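# Move blue-labeled bottles from tray into empty crate slots

## Task

Transfer each bottle with a blue label from the tray into a vacant crate slot, left standing upright. Every other bottle must finish upright at its original spot, whether tray or crate. Neither the crate nor the tray may end up tipped or displaced. Nothing counts as done if it only stays put because the robot holds it. Anything the robot is still touching at the end must not settle by more than about a fingernail's width once left alone. Nothing may be knocked or placed off the table.

## Robot and tools

Robot: one six-joint arm with a two-finger parallel gripper. Joints in column order: J1 waist, J2 shoulder, J3 elbow, J4 forearm roll, J5 wrist pitch, J6 wrist roll.

Frame: the scene frame has its origin on the table surface under the arm's base. +z is up; looking along +x, +y is to the left. The base itself may sit slightly tilted. Positions are in metres and orientation is a quaternion in w,x,y,z order. The reported hand position can be off, more so when the arm is stretched far.

Gripper geometry: the fingers extend along the gripper's +z axis and close along its x axis. end_effector_position is the midpoint between the pads; fingertips reach 17.5 mm past it. A flat block juts about 9 cm from the last joint's axis toward the gripper's -y side and rotates with it, so watch it for collisions. Turning only J6 moves the pad midpoint around a 25 mm radius circle.

Tool execute_actions. Argument actions is a list holding zero or one entry. An empty list sends nothing and returns the state with pictures. An action entry is {"rows": [...], "steps": n}: rows holds 1 to 15 rows, steps is 1 to 15 (default 15), each step lasting 1/30 s, and an action needs at least 12 steps. One row is used per step; if rows run out, the last one repeats. Each row is a single list of 9 numbers for the one arm: six absolute joint target angles in radians (joint space, same convention as the Joint positions line), then gripper position, force_limit and speed, each in [-1, 1]. A wait entry is {"steps": n} with n up to 300 and no rows; it returns once that many steps have elapsed since the previous result, counting your reply time. Optional pictures: true adds camera images to any result. A refused call moves nothing.

Joint ranges (rad): waist -3.491 to 3.491, shoulder -3.140 to 3.140, elbow -1.187 to 4.328, forearm roll -3.316 to 3.316, wrist pitch -3.140 to 3.140, wrist roll -3.927 to 3.927. True ends may differ by up to 0.010. A call is refused if a target exceeds a range end by more than 0.010 and lies farther out than the joint's last reported angle. Targets beyond the real end are clipped there, and the result may then print "joint sent to its limit" (possibly about an earlier action); its absence does not prove there is room left.

Gripper numbers: position +1 means fully open (50 mm), pads meet near -0.65; send -1 to grasp, which closes until something blocks the fingers. force_limit per pad: about 20 N at -1, 102 N at 0, 185 N at +1 (actual may be ~17 % higher). speed: 20 mm/s at -1, 85 at 0, 150 at +1. New force or speed only applies after a position change of at least 0.01. For a softer grip, open first and then close with the lower force. If the grip is lost the fingers re-close automatically, except after a grasp at force_limit -1, where status stays 2 even if empty and a grip on an immovable, off-center object can fade within a minute.

Motion: joint targets move at most 2.62 rad/s (waist, shoulder), 3.14 (elbow), 3.93 (wrist joints), taking 0.5 s to accelerate, with all joints timed to arrive together. Each step, a target is held within 0.805 rad (waist, shoulder), 0.966 (elbow) or 1.21 (wrist joints) of the measured angle, and if targets would move the gripper more than 70 mm from where it is, all are pulled back proportionally. Between calls the arm keeps heading to the last row sent, until it nearly stalls or a step is HELD; after that only a new action pushes further. The result is captured 12 steps before an action ends; those steps run while you reply, and the next action begins after them.

Result lines: state with end_effector_position and end_effector_quat_wxyz; Joint positions (rad) and Joint velocities (rad/s) in column order; object_status: 0 moving, 1 blocked while opening, 2 blocked while closing (a real grasp), 3 reached target or pads met (usually nothing held). Any new position number resets it to 0 briefly. position_measured is in counts; opening in mm is about (250 - position_measured) x 0.202. Flange force is the estimated external force on the gripper including held weight; it is noisy, worst during accelerations or abrupt stops, and may read "no reading". "joint command not followed" means the clearance check altered targets (mount blocks and posts count as the arm). HELD marks steps where your row was not fully sent. MOTOR HOT warns of overheating from holding loads; reaching the limit brakes the arm (OVER-TEMPERATURE FAULT).

Faults to avoid: contact torque reaching a joint's limit (152 N m for waist, shoulder, elbow; 38 N m for the three wrist joints, held weight included) or an outside force of 150 N anywhere on the arm, tool or payload stops the arm for 10 s, drops the rest of the call and lets it yield. Avoid dropping bottles, pushing hard, hitting the crate or tray, and anything falling. Expect occasional brief tugs on held items or shoves on loose ones.

Tool zoom_image: camera is "cam_high" or "cam_wrist"; region is [x0, y0, x1, y1] in pixels of that camera's latest full image, origin top-left, at most 504 by 504. Returns an enlarged crop.

Tool finished_scene: pass scene as the current scene's number. It is final and reports whether the goal holds; make sure everything is stable and released first.

Cameras: cam_high is fixed, 672x504 pinhole, K fx=fy=403.912, cx 334.062, cy 251.496, located near world (0.838, 0.332, 0.865). cam_wrist is a 504x504 fisheye on the hand, pose derived from joint readings. Calibration can be off by a couple of degrees and several millimetres.

Each tool is called by a JSON object that holds its "method" and its "body".

## Session

{"method": "execute_actions", "body": {"actions": []}}

Scene clock: 0.00 s of 6000.00 s.
end_effector_position=(+0.4657, +0.3938, +0.1335) position_measured=3 object_status=3 end_effector_quat_wxyz=(-0.005, +0.860, +0.510, +0.011)
Joint positions: [ 0.053 -0.369 -0.072 -0.925 -1.364 -0.585]
Joint velocities: [ 0.    -0.001 -0.     0.001 -0.    -0.001]
Flange force (N, the push that the arm receives, along the gripper's own x y z axes): no reading

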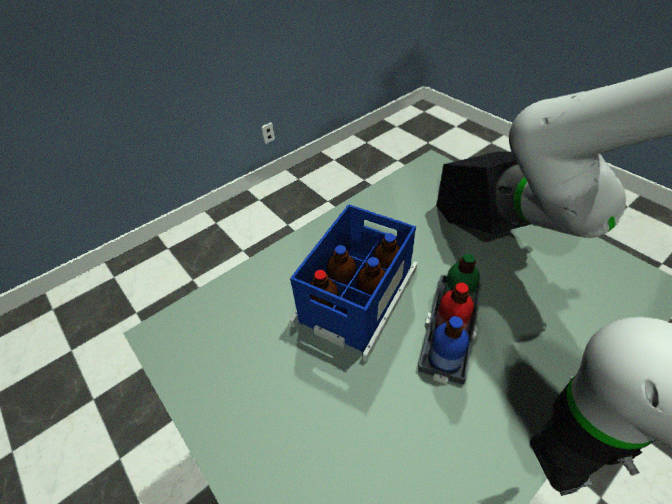

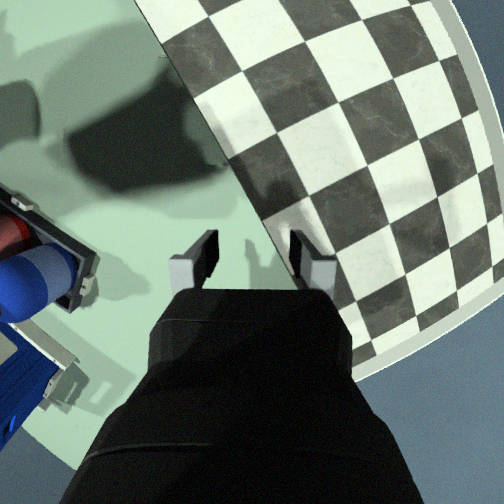

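{"method": "zoom_image", "body": {"camera": "cam_high", "region": [270, 180, 520, 400]}}

{"method": "zoom_image", "body": {"camera": "cam_high", "region": [400, 50, 672, 504]}}

Region (270, 180, 520, 400) of cam_high's 672x504 image, scaled by 2.016, with more detail than that image has; it fills the top 444 rows of this view, and the rest is white.

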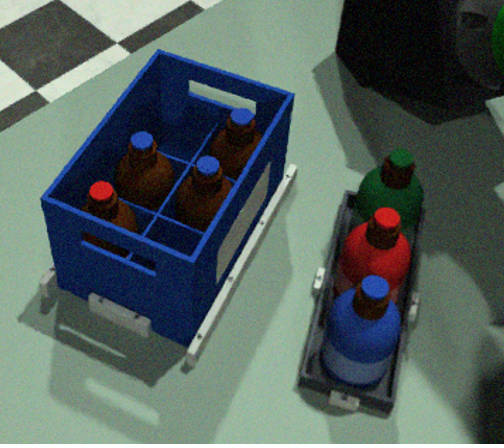

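Region (400, 50, 672, 504) of cam_high's 672x504 image, scaled by 1.110, with more detail than that image has; it fills the left 302 columns of this view, and the rest is white.

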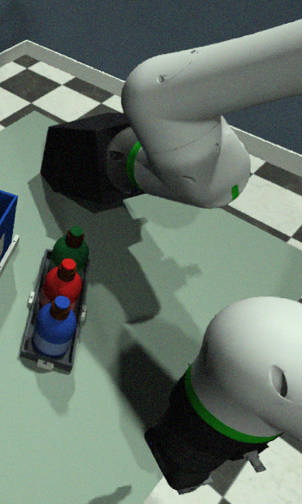

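{"method": "execute_actions", "body": {"actions": [{"rows":[[0.053,-0.469,-0.072,-0.925,-1.364,-0.585,1,0,0]],"steps":15}]}}

{"method": "execute_actions", "body": {"actions": []}}

Scene clock: 2.67 s of 6000.00 s.
end_effector_position=(+0.4647, +0.3975, +0.1367) position_measured=3 object_status=3 end_effector_quat_wxyz=(-0.005, +0.858, +0.514, +0.015)
Joint positions: [ 0.053 -0.38  -0.072 -0.925 -1.364 -0.585]
Joint velocities: [-0.    -0.33   0.     0.     0.    -0.001]
Flange force (N, the push that the arm receives, along the gripper's own x y z axes): [0.5 25.6 12.9]
Steps of this call (steps 1 to 77: nothing new was sent; steps 78 to 80: the first 3 steps of this action). Readings (joint positions | what the end effector reports):
78: [0.053 -0.369 -0.072 -0.925 -1.364 -0.585] | position_measured=3 object_status=3
79: [0.053 -0.372 -0.072 -0.925 -1.364 -0.585] | position_measured=3 object_status=3
80: the state above

Scene clock: 3.07 s of 6000.00 s.
end_effector_position=(+0.4540, +0.4277, +0.1629) position_measured=3 object_status=3 end_effector_quat_wxyz=(+0.001, +0.839, +0.543, +0.042)
Joint positions: [ 0.053 -0.469 -0.072 -0.925 -1.364 -0.585]
Joint velocities: [ 0.001  0.    -0.    -0.    -0.001  0.   ]
Flange force (N, the push that the arm receives, along the gripper's own x y z axes): [2.1 0.2 -3.1]
Kept back: nothing.
Steps of this call (steps 1 to 12: the last 12 steps of your previous action). Readings (joint positions | what the end effector reports):
1: [0.053 -0.394 -0.072 -0.925 -1.364 -0.585] | position_measured=3 object_status=3
2: [0.053 -0.414 -0.072 -0.925 -1.364 -0.585] | position_measured=3 object_status=3
4: [0.053 -0.452 -0.072 -0.925 -1.364 -0.585] | position_measured=3 object_status=3
8: [0.053 -0.469 -0.072 -0.925 -1.364 -0.585] | position_measured=3 object_status=3
12: the state above
camera_calibration (this result's frames):
cam_wrist: T_world_to_cam=[[0.383827, 0.921078, 0.0655213, -0.582022], [0.861788, -0.382797, 0.332848, -0.280697], [0.33166, -0.0712906, -0.940701, 0.185906], [0, 0, 0, 1]] pos_world=[0.403639, 0.441891, 0.306447]

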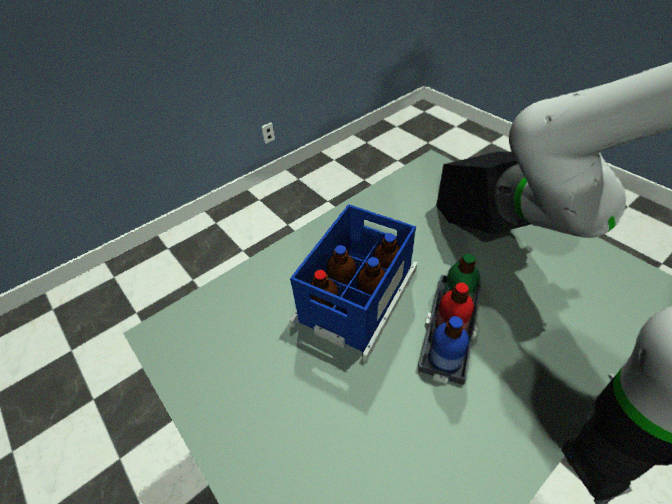

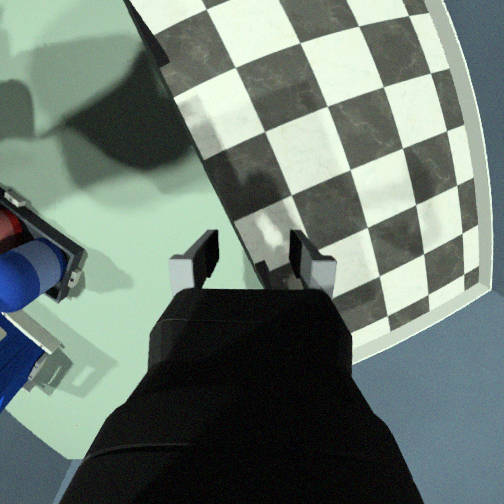

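{"method": "execute_actions", "body": {"actions": [{"rows":[[0.153,-0.469,-0.072,-0.925,-1.364,-0.585,1,0,0]],"steps":15}]}}

{"method": "execute_actions", "body": {"actions": [{"steps":6}], "pictures": true}}

Scene clock: 4.80 s of 6000.00 s.
end_effector_position=(+0.4514, +0.4302, +0.1607) position_measured=3 object_status=3 end_effector_quat_wxyz=(-0.003, +0.838, +0.545, +0.040)
Joint positions: [ 0.063 -0.469 -0.072 -0.925 -1.364 -0.585]
Joint velocities: [ 0.325  0.001  0.    -0.003 -0.    -0.001]
Flange force (N, the push that the arm receives, along the gripper's own x y z axes): [-4.3 -1.9 -10.6]
Steps of this call (steps 1 to 30: the robot went on to your last target; steps 31 to 49: nothing new was sent; steps 50 to 52: the first 3 steps of this action). Readings (joint positions | what the end effector reports):
50: [0.053 -0.469 -0.072 -0.925 -1.364 -0.585] | position_measured=3 object_status=3
51: [0.055 -0.469 -0.072 -0.925 -1.364 -0.585] | position_measured=3 object_status=3
52: the state above

Scene clock: 5.20 s of 6000.00 s.
end_effector_position=(+0.4276, +0.4522, +0.1429) position_measured=3 object_status=3 end_effector_quat_wxyz=(-0.035, +0.825, +0.563, +0.018)
Joint positions: [ 0.153 -0.469 -0.072 -0.925 -1.364 -0.585]
Joint velocities: [0.001 0.    0.    0.002 0.    0.   ]
Flange force (N, the push that the arm receives, along the gripper's own x y z axes): [2.0 -3.7 -0.3]
Kept back: nothing.
Steps of this call (steps 1 to 12: the last 12 steps of your previous action). Readings (joint positions | what the end effector reports):
1: [0.078 -0.469 -0.072 -0.925 -1.364 -0.585] | position_measured=3 object_status=3
2: [0.097 -0.469 -0.072 -0.925 -1.364 -0.585] | position_measured=3 object_status=3
4: [0.136 -0.469 -0.072 -0.925 -1.364 -0.585] | position_measured=3 object_status=3
8: [0.153 -0.469 -0.072 -0.925 -1.364 -0.585] | position_measured=3 object_status=3
12: the state above
camera_calibration (this result's frames):
cam_wrist: T_world_to_cam=[[0.34035, 0.93784, 0.0679638, -0.582505], [0.903808, -0.346226, 0.251514, -0.264787], [0.259411, -0.0241766, -0.965464, 0.190749], [0, 0, 0, 1]] pos_world=[0.388089, 0.459232, 0.290348]

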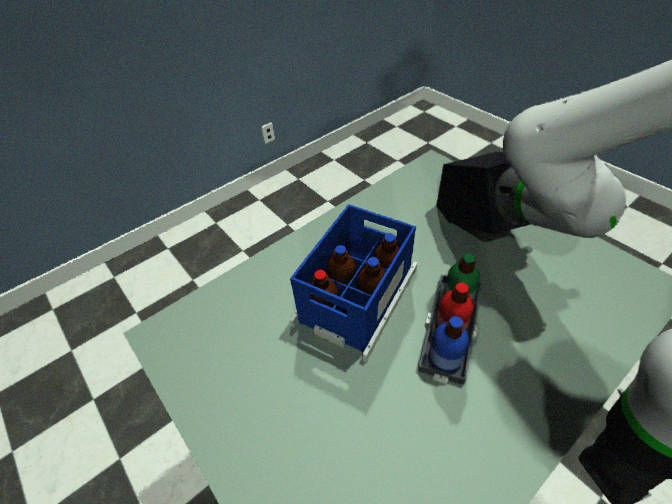

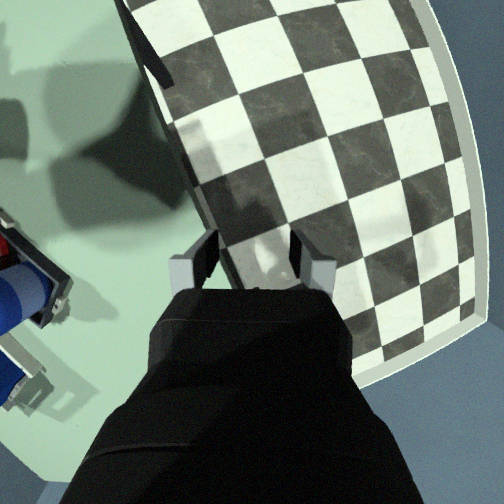

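{"method": "execute_actions", "body": {"actions": [{"rows":[[0.153,-0.469,-0.072,-0.925,-1.164,-0.585,1,0,0]],"steps":15}]}}

{"method": "execute_actions", "body": {"actions": [{"steps":6}], "pictures": true}}

Scene clock: 8.50 s of 6000.00 s.
end_effector_position=(+0.4330, +0.4534, +0.1426) position_measured=3 object_status=3 end_effector_quat_wxyz=(-0.032, +0.825, +0.563, +0.026)
Joint positions: [ 0.153 -0.469 -0.072 -0.925 -1.347 -0.585]
Joint velocities: [-0.     0.     0.    -0.001  0.488  0.   ]
Flange force (N, the push that the arm receives, along the gripper's own x y z axes): [-0.3 -4.7 -3.0]
Steps of this call (steps 1 to 30: the robot went on to your last target; steps 31 to 90: nothing new was sent; then 0.20 s passed at rest; steps 91 to 93: the first 3 steps of this action). Readings (joint positions | what the end effector reports):
91: [0.153 -0.469 -0.072 -0.925 -1.364 -0.585] | position_measured=3 object_status=3
92: [0.153 -0.469 -0.072 -0.925 -1.360 -0.585] | position_measured=3 object_status=3
93: the state above

Scene clock: 8.90 s of 6000.00 s.
end_effector_position=(+0.4918, +0.4658, +0.1457) position_measured=3 object_status=3 end_effector_quat_wxyz=(+0.002, +0.823, +0.557, +0.111)
Joint positions: [ 0.153 -0.469 -0.072 -0.925 -1.164 -0.585]
Joint velocities: [-0.     0.001  0.    -0.     0.002  0.002]
Flange force (N, the push that the arm receives, along the gripper's own x y z axes): [1.7 -2.0 -2.7]
Kept back: nothing.
Steps of this call (steps 1 to 12: the last 12 steps of your previous action). Readings (joint positions | what the end effector reports):
1: [0.153 -0.469 -0.072 -0.925 -1.326 -0.585] | position_measured=3 object_status=3
2: [0.153 -0.469 -0.072 -0.925 -1.296 -0.585] | position_measured=3 object_status=3
4: [0.153 -0.469 -0.072 -0.925 -1.224 -0.585] | position_measured=3 object_status=3
8: [0.153 -0.469 -0.072 -0.925 -1.165 -0.585] | position_measured=3 object_status=3
12: the state above
camera_calibration (this result's frames):
cam_wrist: T_world_to_cam=[[0.331641, 0.927434, 0.17286, -0.623401], [0.833807, -0.373868, 0.406187, -0.293995], [0.441339, 0.00942371, -0.897291, 0.062135], [0, 0, 0, 1]] pos_world=[0.424458, 0.467663, 0.282931]

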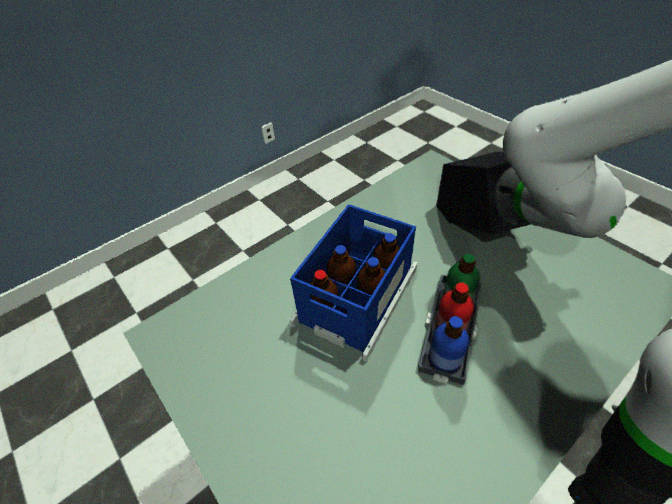

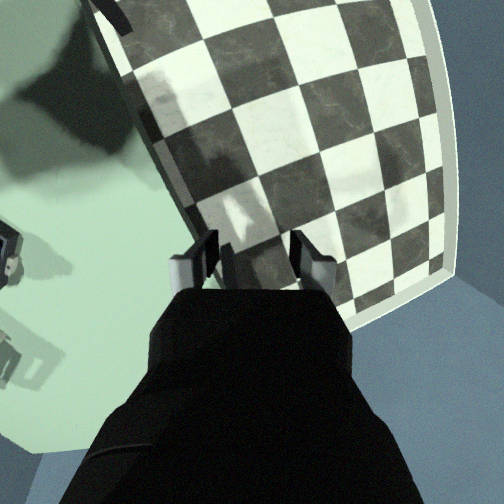

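{"method": "execute_actions", "body": {"actions": [{"rows":[[0.153,-0.469,-0.072,-0.925,-1.164,-0.585,1,0,0],[-0.737,-0.150,-0.084,-1.008,-1.902,1.009,1,0,0]],"steps":15}]}}

{"method": "execute_actions", "body": {"actions": [{"steps":30}], "pictures": true}}

Scene clock: 15.40 s of 6000.00 s.
end_effector_position=(+0.4920, +0.4647, +0.1458) position_measured=3 object_status=3 end_effector_quat_wxyz=(+0.003, +0.823, +0.558, +0.110)
Joint positions: [ 0.151 -0.468 -0.072 -0.925 -1.166 -0.581]
Joint velocities: [-0.15   0.059 -0.001 -0.018 -0.141  0.249]
Flange force (N, the push that the arm receives, along the gripper's own x y z axes): [6.7 -18.9 1.6]
Steps of this call (steps 1 to 30: the robot went on to your last target; steps 31 to 90: nothing new was sent; then 3.40 s passed at rest; steps 91 to 93: the first 3 steps of this action). Readings (joint positions | what the end effector reports):
91: [0.153 -0.469 -0.072 -0.925 -1.164 -0.585] | position_measured=3 object_status=3
92: [0.153 -0.469 -0.072 -0.925 -1.164 -0.585] | position_measured=3 object_status=3
93: the state above

Scene clock: 16.40 s of 6000.00 s.
end_effector_position=(+0.4150, +0.1703, +0.2936) position_measured=3 object_status=3 end_effector_quat_wxyz=(+0.005, +0.534, +0.845, -0.004)
Joint positions: [-0.708 -0.16  -0.084 -1.005 -1.878  0.953]
Joint velocities: [-0.481  0.17  -0.006 -0.045 -0.39   0.904]
Flange force (N, the push that the arm receives, along the gripper's own x y z axes): [-6.9 -9.8 -15.2]
Kept back: nothing.
Steps of this call (steps 1 to 12: the last 12 steps of your previous action; steps 13 to 30: the robot went on to your last target). Readings (joint positions | what the end effector reports):
1: [0.142 -0.465 -0.072 -0.926 -1.174 -0.568] | position_measured=3 object_status=3
2: [0.128 -0.459 -0.072 -0.928 -1.187 -0.547] | position_measured=3 object_status=3
4: [0.083 -0.441 -0.073 -0.932 -1.228 -0.479] | position_measured=3 object_status=3
8: [-0.042 -0.396 -0.075 -0.944 -1.333 -0.289] | position_measured=3 object_status=3
30: the state above
camera_calibration (this result's frames):
cam_wrist: T_world_to_cam=[[-0.452569, 0.891581, -0.0162329, 0.0376374], [0.8525, 0.437928, 0.285416, -0.511096], [0.26158, 0.115332, -0.958266, 0.305977], [0, 0, 0, 1]] pos_world=[0.372705, 0.154978, 0.439693]

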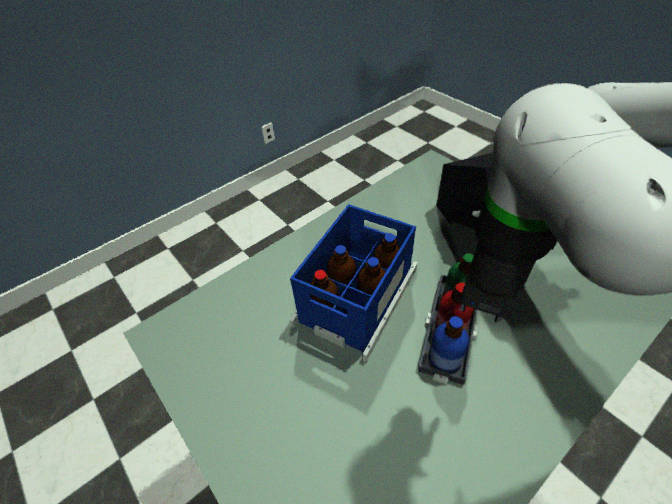

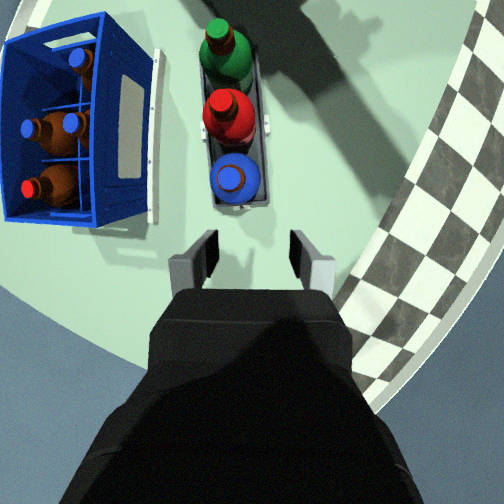

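{"method": "execute_actions", "body": {"actions": []}}

{"method": "zoom_image", "body": {"camera": "cam_wrist", "region": [0, 0, 300, 260]}}

Scene clock: 16.80 s of 6000.00 s.
end_effector_position=(+0.4097, +0.1653, +0.3002) position_measured=3 object_status=3 end_effector_quat_wxyz=(+0.002, +0.520, +0.854, +0.000)
Joint positions: [-0.737 -0.15  -0.084 -1.008 -1.902  1.009]
Joint velocities: [-0.    -0.     0.    -0.001  0.001  0.   ]
Flange force (N, the push that the arm receives, along the gripper's own x y z axes): [-0.8 1.9 -2.3]
Kept back: nothing.
Steps of this call (steps 1 to 12: the robot went on to your last target). Readings (joint positions | what the end effector reports):
1: [-0.722 -0.155 -0.084 -1.007 -1.889 0.980] | position_measured=3 object_status=3
2: [-0.731 -0.152 -0.084 -1.007 -1.897 0.997] | position_measured=3 object_status=3
4: [-0.737 -0.150 -0.084 -1.008 -1.902 1.008] | position_measured=3 object_status=3
8: [-0.737 -0.150 -0.084 -1.008 -1.902 1.009] | position_measured=3 object_status=3
12: the state above
camera_calibration (this result's frames):
cam_wrist: T_world_to_cam=[[-0.481283, 0.876534, -0.00740819, 0.0513487], [0.838012, 0.462578, 0.28941, -0.505589], [0.257104, 0.13308, -0.957177, 0.312769], [0, 0, 0, 1]] pos_world=[0.367989, 0.147242, 0.446078]

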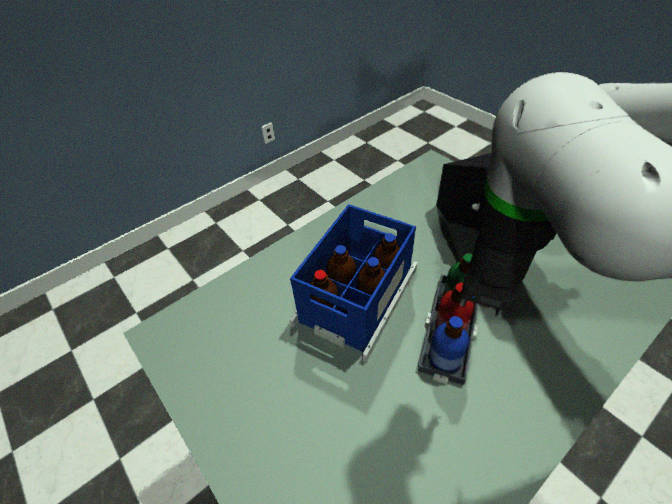

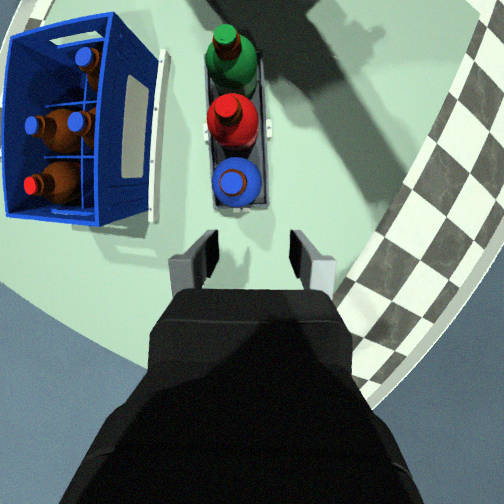

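Region (0, 0, 300, 260) of cam_wrist's 504x504 image, scaled by 1.680, with more detail than that image has; it fills the top 437 rows of this view, and the rest is white.

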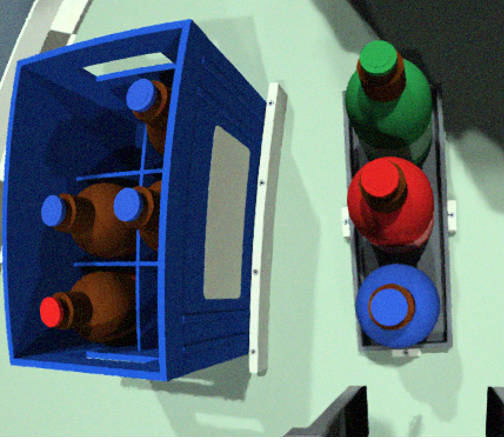

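{"method": "zoom_image", "body": {"camera": "cam_high", "region": [400, 230, 540, 390]}}

Region (400, 230, 540, 390) of cam_high's 672x504 image, scaled by 3.150, with more detail than that image has; it fills the left 441 columns of this view, and the rest is white.

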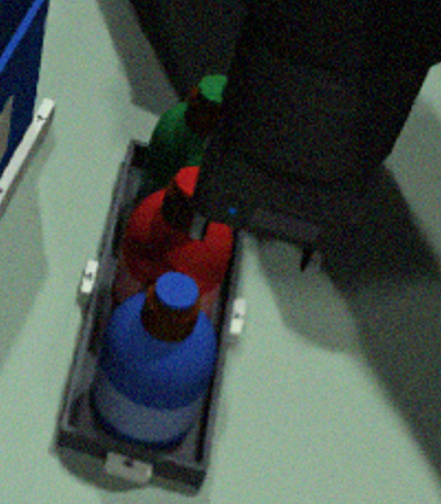

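{"method": "execute_actions", "body": {"actions": [{"rows":[[-0.737,-0.150,-0.084,-1.008,-1.902,1.009,1,0,0],[-0.675,-0.1245,-0.212,-0.983,-1.766,1.108,1,0,0]],"steps":15}]}}

{"method": "execute_actions", "body": {"actions": [{"steps":9}], "pictures": true}}

Scene clock: 20.40 s of 6000.00 s.
end_effector_position=(+0.4093, +0.1642, +0.2991) position_measured=3 object_status=3 end_effector_quat_wxyz=(+0.002, +0.520, +0.854, +0.000)
Joint positions: [-0.736 -0.149 -0.087 -1.007 -1.899  1.012]
Joint velocities: [ 0.078  0.03  -0.183  0.044  0.2    0.149]
Flange force (N, the push that the arm receives, along the gripper's own x y z axes): [16.8 5.9 -15.0]
Steps of this call (steps 1 to 30: the robot went on to your last target; steps 31 to 90: nothing new was sent; then 0.50 s passed at rest; steps 91 to 93: the first 3 steps of this action). Readings (joint positions | what the end effector reports):
91: [-0.737 -0.150 -0.084 -1.008 -1.902 1.009] | position_measured=3 object_status=3
92: [-0.737 -0.150 -0.084 -1.008 -1.902 1.009] | position_measured=3 object_status=3
93: the state above

Scene clock: 20.80 s of 6000.00 s.
end_effector_position=(+0.3968, +0.1243, +0.2503) position_measured=3 object_status=3 end_effector_quat_wxyz=(+0.003, +0.520, +0.854, -0.000)
Joint positions: [-0.675 -0.125 -0.212 -0.983 -1.766  1.108]
Joint velocities: [ 0.    -0.001 -0.002 -0.     0.001 -0.   ]
Flange force (N, the push that the arm receives, along the gripper's own x y z axes): [1.6 2.4 -4.4]
Kept back: nothing.
Steps of this call (steps 1 to 12: the last 12 steps of your previous action). Readings (joint positions | what the end effector reports):
1: [-0.731 -0.147 -0.097 -1.005 -1.888 1.020] | position_measured=3 object_status=3
2: [-0.723 -0.144 -0.114 -1.002 -1.870 1.033] | position_measured=3 object_status=3
4: [-0.698 -0.134 -0.165 -0.992 -1.816 1.072] | position_measured=3 object_status=3
8: [-0.675 -0.125 -0.212 -0.983 -1.766 1.108] | position_measured=3 object_status=3
12: the state above
camera_calibration (this result's frames):
cam_wrist: T_world_to_cam=[[-0.481921, 0.876179, -0.00791541, 0.0811399], [0.837582, 0.463307, 0.289489, -0.461344], [0.257311, 0.132881, -0.957149, 0.273775], [0, 0, 0, 1]] pos_world=[0.355071, 0.106271, 0.39624]

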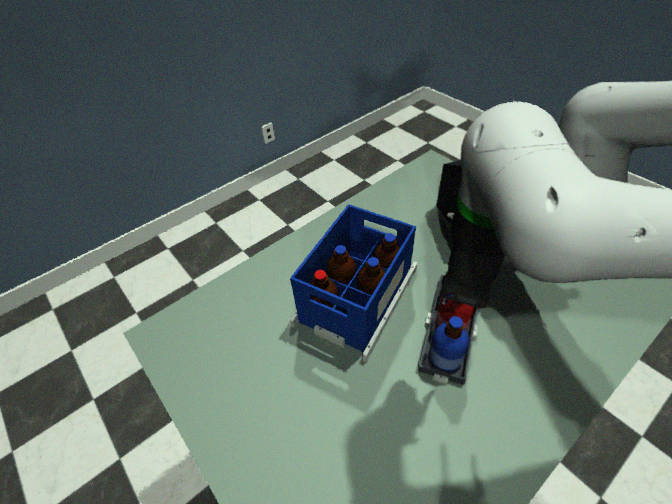

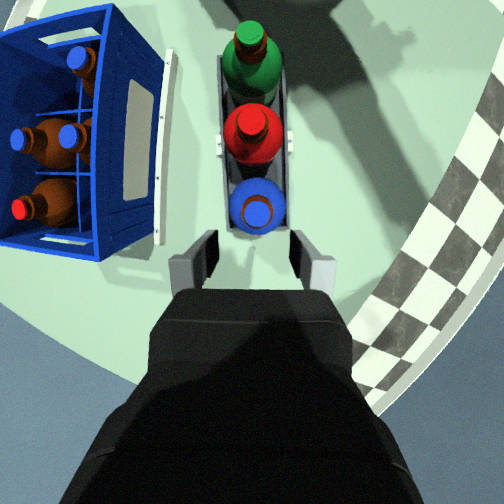

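{"method": "execute_actions", "body": {"actions": [{"rows":[[-0.675,-0.1245,-0.212,-0.983,-1.766,1.108,1,0,0],[-0.5725,-0.135,-0.277,-0.998,-1.652,1.098,1,0,0]],"steps":15}]}}

{"method": "execute_actions", "body": {"actions": [{"steps":9}], "pictures": true}}

Scene clock: 22.63 s of 6000.00 s.
end_effector_position=(+0.3970, +0.1242, +0.2490) position_measured=3 object_status=3 end_effector_quat_wxyz=(+0.003, +0.520, +0.854, +0.000)
Joint positions: [-0.672 -0.125 -0.214 -0.983 -1.763  1.108]
Joint velocities: [ 0.155 -0.012 -0.097 -0.022  0.175 -0.001]
Flange force (N, the push that the arm receives, along the gripper's own x y z axes): [5.9 -1.4 -14.6]
Steps of this call (steps 1 to 30: the robot went on to your last target; steps 31 to 52: nothing new was sent; steps 53 to 55: the first 3 steps of this action). Readings (joint positions | what the end effector reports):
53: [-0.675 -0.125 -0.212 -0.983 -1.766 1.108] | position_measured=3 object_status=3
54: [-0.675 -0.124 -0.212 -0.983 -1.766 1.108] | position_measured=3 object_status=3
55: the state above

Scene clock: 23.03 s of 6000.00 s.
end_effector_position=(+0.4003, +0.1233, +0.2045) position_measured=3 object_status=3 end_effector_quat_wxyz=(+0.002, +0.520, +0.854, +0.001)
Joint positions: [-0.573 -0.135 -0.277 -0.998 -1.652  1.098]
Joint velocities: [ 0.001 -0.002 -0.002  0.    -0.001 -0.001]
Flange force (N, the push that the arm receives, along the gripper's own x y z axes): [2.4 1.8 -2.4]
Kept back: nothing.
Steps of this call (steps 1 to 12: the last 12 steps of your previous action). Readings (joint positions | what the end effector reports):
1: [-0.664 -0.126 -0.219 -0.985 -1.753 1.107] | position_measured=3 object_status=3
2: [-0.650 -0.127 -0.228 -0.987 -1.738 1.106] | position_measured=3 object_status=3
4: [-0.608 -0.131 -0.254 -0.993 -1.692 1.102] | position_measured=3 object_status=3
8: [-0.573 -0.135 -0.277 -0.998 -1.652 1.098] | position_measured=3 object_status=3
12: the state above
camera_calibration (this result's frames):
cam_wrist: T_world_to_cam=[[-0.482424, 0.875916, -0.00617738, 0.0832266], [0.837252, 0.463179, 0.290646, -0.450565], [0.257442, 0.135043, -0.956811, 0.228734], [0, 0, 0, 1]] pos_world=[0.358501, 0.104904, 0.350324]

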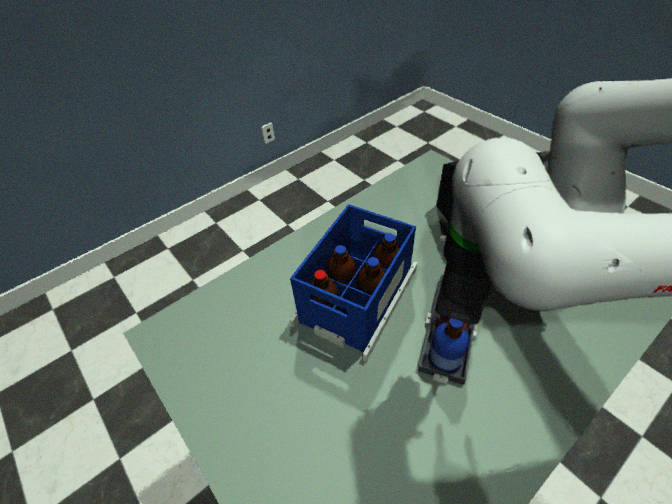

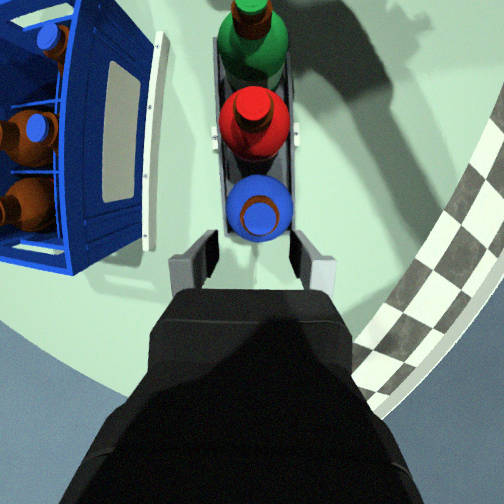

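{"method": "zoom_image", "body": {"camera": "cam_wrist", "region": [170, 80, 350, 300]}}

{"method": "zoom_image", "body": {"camera": "cam_high", "region": [400, 260, 520, 400]}}

Region (170, 80, 350, 300) of cam_wrist's 504x504 image, scaled by 2.291, with more detail than that image has; it fills the left 412 columns of this view, and the rest is white.

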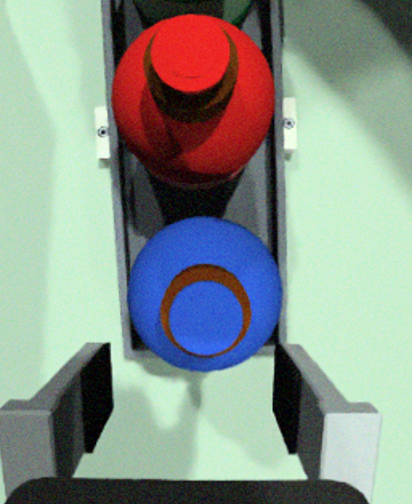

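Region (400, 260, 520, 400) of cam_high's 672x504 image, scaled by 3.600, with more detail than that image has; it fills the left 432 columns of this view, and the rest is white.

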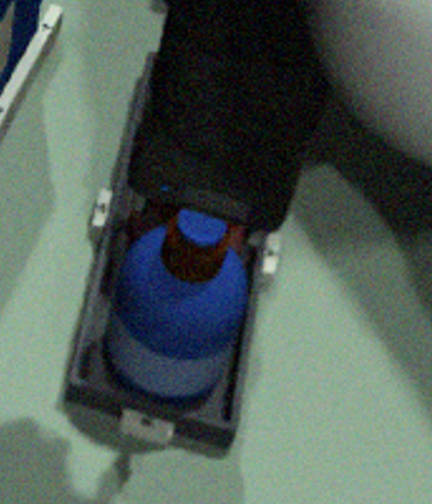

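{"method": "execute_actions", "body": {"actions": [{"rows":[[-0.573,-0.135,-0.277,-0.998,-1.652,1.098,1,0,0],[-0.521,-0.1535,-0.328,-1.006,-1.589,1.093,1,0,0]],"steps":15}]}}

{"method": "execute_actions", "body": {"actions": [{"steps":9}], "pictures": true}}

{"method": "zoom_image", "body": {"camera": "cam_wrist", "region": [170, 80, 350, 300]}}

Scene clock: 25.83 s of 6000.00 s.
end_effector_position=(+0.4000, +0.1230, +0.2033) position_measured=3 object_status=3 end_effector_quat_wxyz=(+0.003, +0.520, +0.854, +0.001)
Joint positions: [-0.571 -0.136 -0.28  -0.998 -1.648  1.098]
Joint velocities: [ 0.127 -0.055 -0.152 -0.019  0.191 -0.018]
Flange force (N, the push that the arm receives, along the gripper's own x y z axes): [-7.6 3.9 -20.5]
Steps of this call (steps 1 to 30: the robot went on to your last target; steps 31 to 81: nothing new was sent; steps 82 to 84: the first 3 steps of this action). Readings (joint positions | what the end effector reports):
82: [-0.573 -0.135 -0.277 -0.998 -1.652 1.098] | position_measured=3 object_status=3
83: [-0.573 -0.135 -0.277 -0.998 -1.652 1.098] | position_measured=3 object_status=3
84: the state above

Scene clock: 26.23 s of 6000.00 s.
end_effector_position=(+0.3941, +0.1234, +0.1794) position_measured=3 object_status=3 end_effector_quat_wxyz=(+0.004, +0.522, +0.853, +0.001)
Joint positions: [-0.521 -0.153 -0.328 -1.006 -1.589  1.093]
Joint velocities: [ 0.     0.    -0.001  0.001  0.    -0.001]
Flange force (N, the push that the arm receives, along the gripper's own x y z axes): [2.2 3.1 -2.4]
Kept back: nothing.
Steps of this call (steps 1 to 12: the last 12 steps of your previous action). Readings (joint positions | what the end effector reports):
1: [-0.563 -0.139 -0.288 -1.000 -1.638 1.097] | position_measured=3 object_status=3
2: [-0.550 -0.144 -0.301 -1.002 -1.622 1.096] | position_measured=3 object_status=3
4: [-0.526 -0.152 -0.324 -1.006 -1.595 1.093] | position_measured=3 object_status=3
8: [-0.521 -0.153 -0.328 -1.006 -1.589 1.093] | position_measured=3 object_status=3
12: the state above
camera_calibration (this result's frames):
cam_wrist: T_world_to_cam=[[-0.478014, 0.878311, -0.00851457, 0.0783332], [0.838961, 0.459426, 0.291671, -0.4386], [0.26009, 0.13228, -0.956481, 0.205598], [0, 0, 0, 1]] pos_world=[0.351939, 0.105507, 0.325244]

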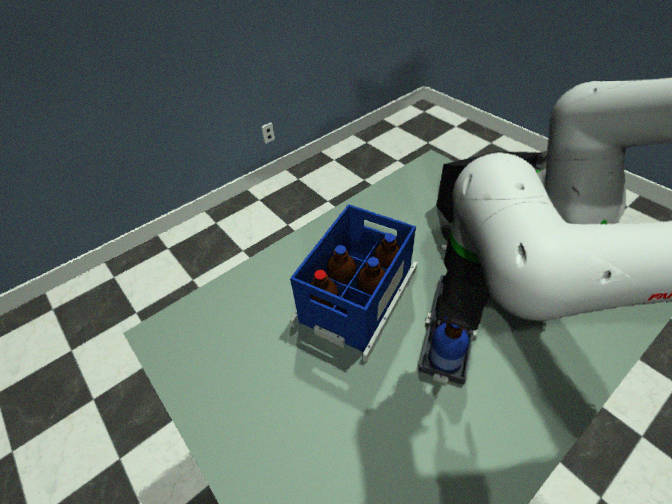

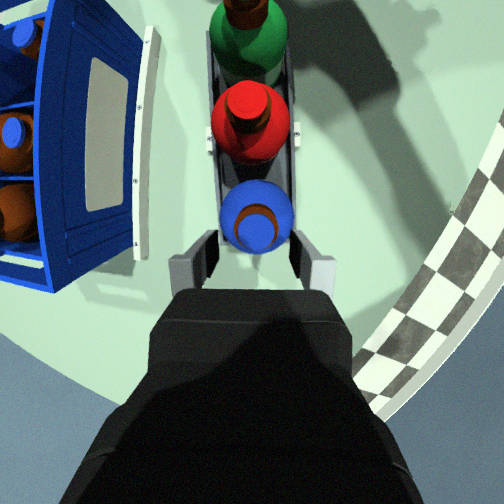

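Region (170, 80, 350, 300) of cam_wrist's 504x504 image, scaled by 2.291, with more detail than that image has; it fills the left 412 columns of this view, and the rest is white.

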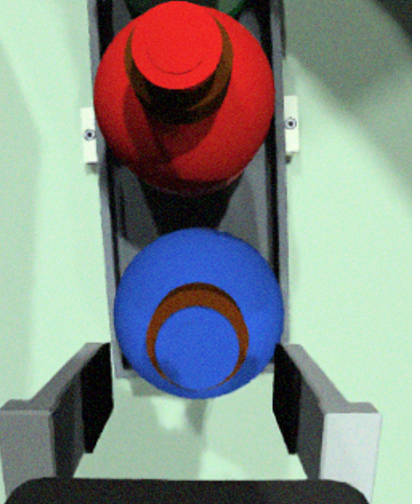

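{"method": "execute_actions", "body": {"actions": [{"rows":[[-0.524,-0.1565,-0.334,-1.006,-1.589,1.093,1,0,0],[-0.527,-0.159,-0.341,-1.006,-1.589,1.093,1,0,0],[-0.52,-0.16,-0.345,-1.007,-1.58,1.092,1,0,0],[-0.50,-0.161,-0.356,-1.010,-1.56,1.091,1,0,0],[-0.470,-0.163,-0.3734,-1.014,-1.5265,1.088,1,0,0]],"steps":15}]}}

{"method": "execute_actions", "body": {"actions": [{"steps":9}], "pictures": true}}

{"method": "zoom_image", "body": {"camera": "cam_wrist", "region": [170, 120, 350, 320]}}

Scene clock: 28.20 s of 6000.00 s.
end_effector_position=(+0.3908, +0.1228, +0.1789) position_measured=3 object_status=3 end_effector_quat_wxyz=(+0.004, +0.524, +0.851, +0.001)
Joint positions: [-0.524 -0.157 -0.336 -1.006 -1.589  1.093]
Joint velocities: [-0.065 -0.067 -0.18  -0.002  0.003  0.001]
Flange force (N, the push that the arm receives, along the gripper's own x y z axes): [2.0 7.4 -3.0]
Steps of this call (steps 1 to 30: the robot went on to your last target; steps 31 to 56: nothing new was sent; steps 57 to 59: the first 3 steps of this action). Readings (joint positions | what the end effector reports):
57: [-0.521 -0.154 -0.328 -1.006 -1.589 1.093] | position_measured=3 object_status=3
58: [-0.522 -0.155 -0.331 -1.006 -1.589 1.093] | position_measured=3 object_status=3
59: the state above

Scene clock: 28.60 s of 6000.00 s.
end_effector_position=(+0.3878, +0.1218, +0.1554) position_measured=3 object_status=3 end_effector_quat_wxyz=(+0.004, +0.526, +0.851, -0.000)
Joint positions: [-0.47  -0.163 -0.373 -1.014 -1.527  1.088]
Joint velocities: [ 0.002  0.001 -0.001  0.    -0.    -0.001]
Flange force (N, the push that the arm receives, along the gripper's own x y z axes): [3.0 0.7 -2.3]
Kept back: nothing.
Steps of this call (steps 1 to 12: the last 12 steps of your previous action). Readings (joint positions | what the end effector reports):
1: [-0.525 -0.159 -0.342 -1.006 -1.587 1.093] | position_measured=3 object_status=3
2: [-0.520 -0.160 -0.347 -1.007 -1.578 1.092] | position_measured=3 object_status=3
4: [-0.494 -0.162 -0.362 -1.011 -1.548 1.090] | position_measured=3 object_status=3
8: [-0.470 -0.163 -0.373 -1.014 -1.527 1.088] | position_measured=3 object_status=3
12: the state above
camera_calibration (this result's frames):
cam_wrist: T_world_to_cam=[[-0.4703, 0.882447, -0.0102411, 0.0733432], [0.843009, 0.452654, 0.290586, -0.426154], [0.261063, 0.128029, -0.956794, 0.184623], [0, 0, 0, 1]] pos_world=[0.345547, 0.104542, 0.301232]

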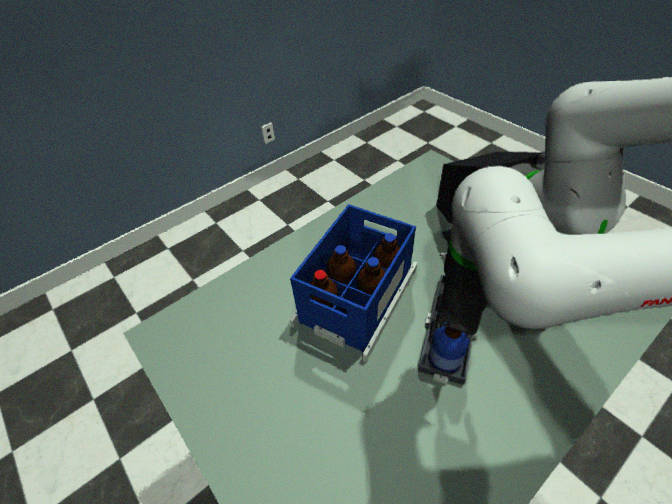

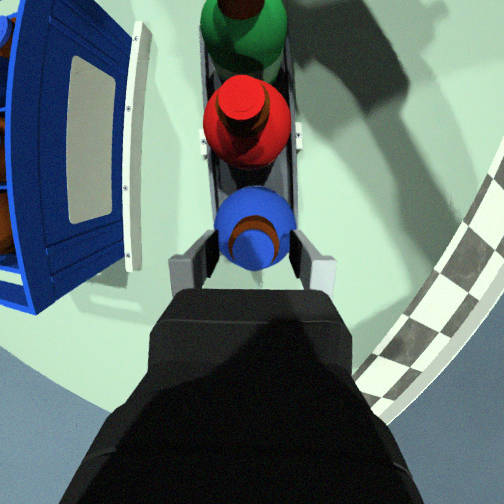

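Region (170, 120, 350, 320) of cam_wrist's 504x504 image, scaled by 2.520, with more detail than that image has; it fills the left 454 columns of this view, and the rest is white.

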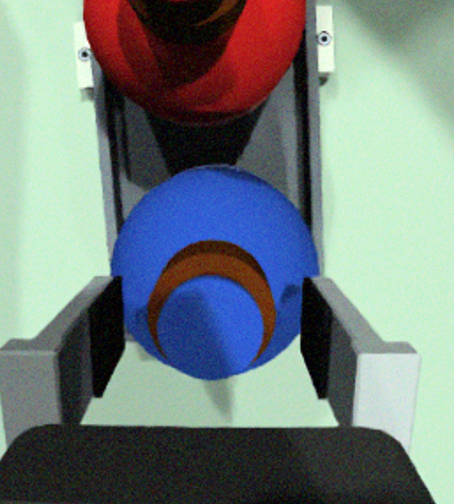

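{"method": "execute_actions", "body": {"actions": [{"rows":[[-0.460,-0.1635,-0.379,-1.015,-1.516,1.087,1,0,0],[-0.447,-0.164,-0.386,-1.017,-1.502,1.086,1,0,0],[-0.435,-0.164,-0.392,-1.019,-1.488,1.085,1,0,0]],"steps":13}]}}

{"method": "execute_actions", "body": {"actions": [{"steps":6}], "pictures": true}}

{"method": "zoom_image", "body": {"camera": "cam_wrist", "region": [170, 120, 350, 320]}}

Scene clock: 29.57 s of 6000.00 s.
end_effector_position=(+0.3878, +0.1218, +0.1553) position_measured=3 object_status=3 end_effector_quat_wxyz=(+0.004, +0.526, +0.851, -0.000)
Joint positions: [-0.47  -0.163 -0.373 -1.014 -1.526  1.088]
Joint velocities: [ 0.019  0.001 -0.01  -0.001  0.021 -0.003]
Flange force (N, the push that the arm receives, along the gripper's own x y z axes): [0.6 -2.6 -5.7]
Steps of this call (steps 1 to 28: the robot went on to your last target; step 29: the first step of this action). Readings (joint positions | what the end effector reports):
29: the state above

Scene clock: 29.97 s of 6000.00 s.
end_effector_position=(+0.3868, +0.1216, +0.1412) position_measured=3 object_status=3 end_effector_quat_wxyz=(+0.004, +0.526, +0.851, -0.001)
Joint positions: [-0.435 -0.164 -0.392 -1.019 -1.488  1.085]
Joint velocities: [-0.     0.001  0.001  0.003  0.    -0.001]
Flange force (N, the push that the arm receives, along the gripper's own x y z axes): [2.4 1.9 -2.4]
Kept back: nothing.
Steps of this call (steps 1 to 12: the last 12 steps of your previous action). Readings (joint positions | what the end effector reports):
1: [-0.467 -0.163 -0.375 -1.014 -1.523 1.088] | position_measured=3 object_status=3
2: [-0.459 -0.163 -0.379 -1.015 -1.515 1.087] | position_measured=3 object_status=3
4: [-0.440 -0.164 -0.390 -1.018 -1.493 1.085] | position_measured=3 object_status=3
8: [-0.435 -0.164 -0.392 -1.019 -1.488 1.085] | position_measured=3 object_status=3
12: the state above
camera_calibration (this result's frames):
cam_wrist: T_world_to_cam=[[-0.470478, 0.882338, -0.0113928, 0.07316], [0.843301, 0.453389, 0.288585, -0.420915], [0.259795, 0.126165, -0.957386, 0.172164], [0, 0, 0, 1]] pos_world=[0.344651, 0.104565, 0.287131]

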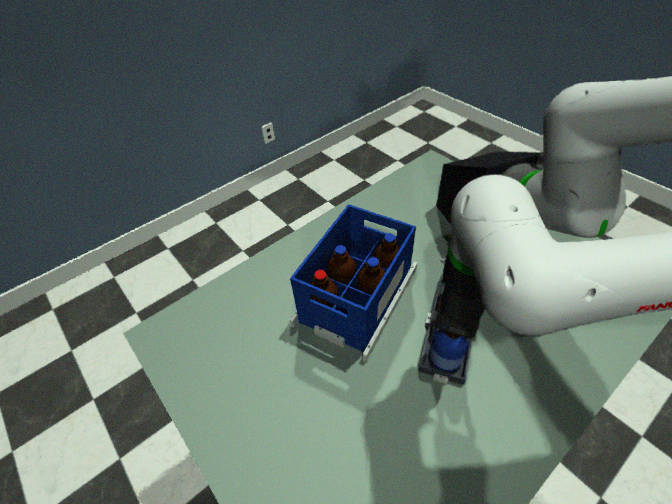

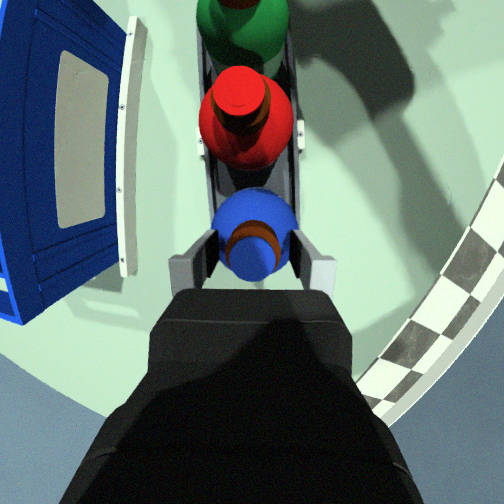

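Region (170, 120, 350, 320) of cam_wrist's 504x504 image, scaled by 2.520, with more detail than that image has; it fills the left 454 columns of this view, and the rest is white.

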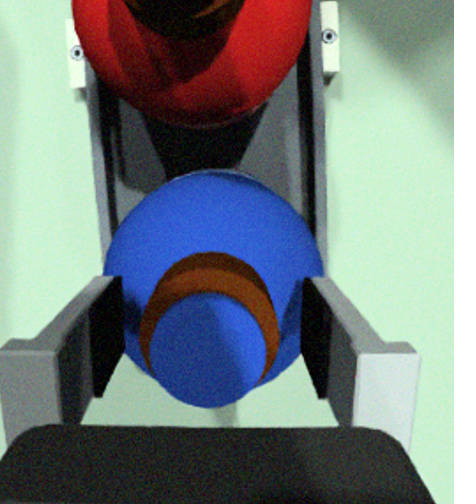

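{"method": "execute_actions", "body": {"actions": [{"rows":[[-0.435,-0.164,-0.392,-1.019,-1.488,1.085,-1,-0.3,0]],"steps":15}]}}

{"method": "execute_actions", "body": {"actions": [{"steps":6}], "pictures": true}}

Scene clock: 30.67 s of 6000.00 s.
end_effector_position=(+0.3867, +0.1215, +0.1412) position_measured=37 object_status=0 end_effector_quat_wxyz=(+0.004, +0.526, +0.851, -0.001)
Joint positions: [-0.435 -0.164 -0.392 -1.019 -1.488  1.085]
Joint velocities: [ 0.    -0.003  0.    -0.     0.     0.   ]
Flange force (N, the push that the arm receives, along the gripper's own x y z axes): [2.1 1.0 -2.8]
Steps of this call (steps 1 to 18: the robot went on to your last target; steps 19 to 21: the first 3 steps of this action). Readings (joint positions | what the end effector reports):
19: [-0.435 -0.164 -0.392 -1.019 -1.488 1.085] | position_measured=8 object_status=0
20: [-0.435 -0.164 -0.392 -1.019 -1.488 1.085] | position_measured=22 object_status=0
21: the state above

Scene clock: 31.07 s of 6000.00 s.
end_effector_position=(+0.3867, +0.1215, +0.1412) position_measured=87 object_status=2 end_effector_quat_wxyz=(+0.004, +0.526, +0.851, -0.001)
Joint positions: [-0.435 -0.164 -0.392 -1.019 -1.488  1.085]
Joint velocities: [ 0.001 -0.001 -0.001  0.    -0.001 -0.001]
Flange force (N, the push that the arm receives, along the gripper's own x y z axes): [1.4 1.8 -3.9]
Kept back: nothing.
Steps of this call (steps 1 to 12: the last 12 steps of your previous action). Readings (joint positions | what the end effector reports):
1: [-0.435 -0.164 -0.392 -1.019 -1.488 1.085] | position_measured=51 object_status=0
2: [-0.435 -0.164 -0.392 -1.019 -1.488 1.085] | position_measured=65 object_status=0
4: [-0.435 -0.164 -0.392 -1.019 -1.488 1.085] | position_measured=87 object_status=0
8: [-0.435 -0.164 -0.392 -1.019 -1.488 1.085] | position_measured=87 object_status=0
12: the state above
camera_calibration (this result's frames):
cam_wrist: T_world_to_cam=[[-0.470466, 0.882344, -0.0114367, 0.0731765], [0.843313, 0.453395, 0.288541, -0.420894], [0.259778, 0.126104, -0.957399, 0.172191], [0, 0, 0, 1]] pos_world=[0.344641, 0.10455, 0.287137]

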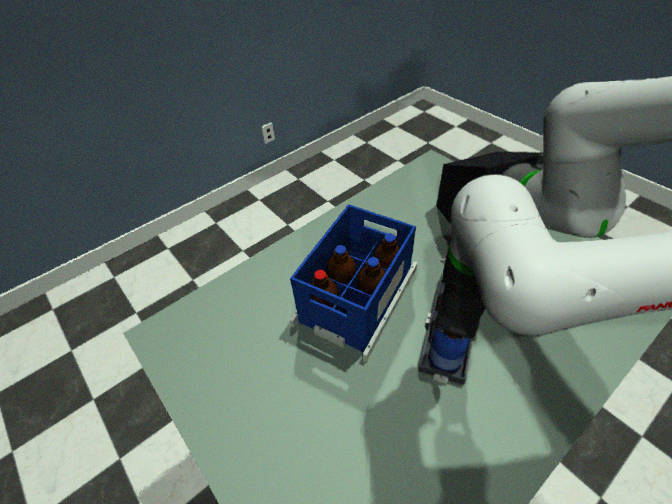

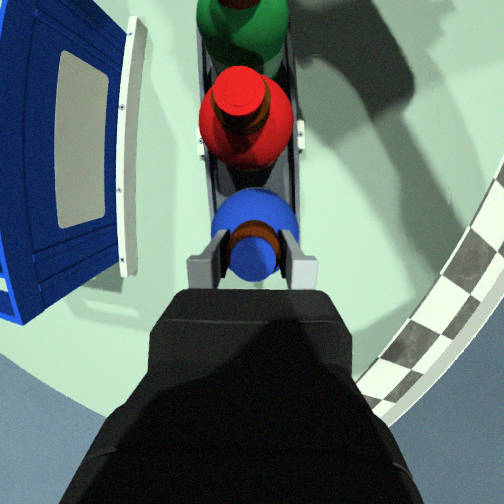

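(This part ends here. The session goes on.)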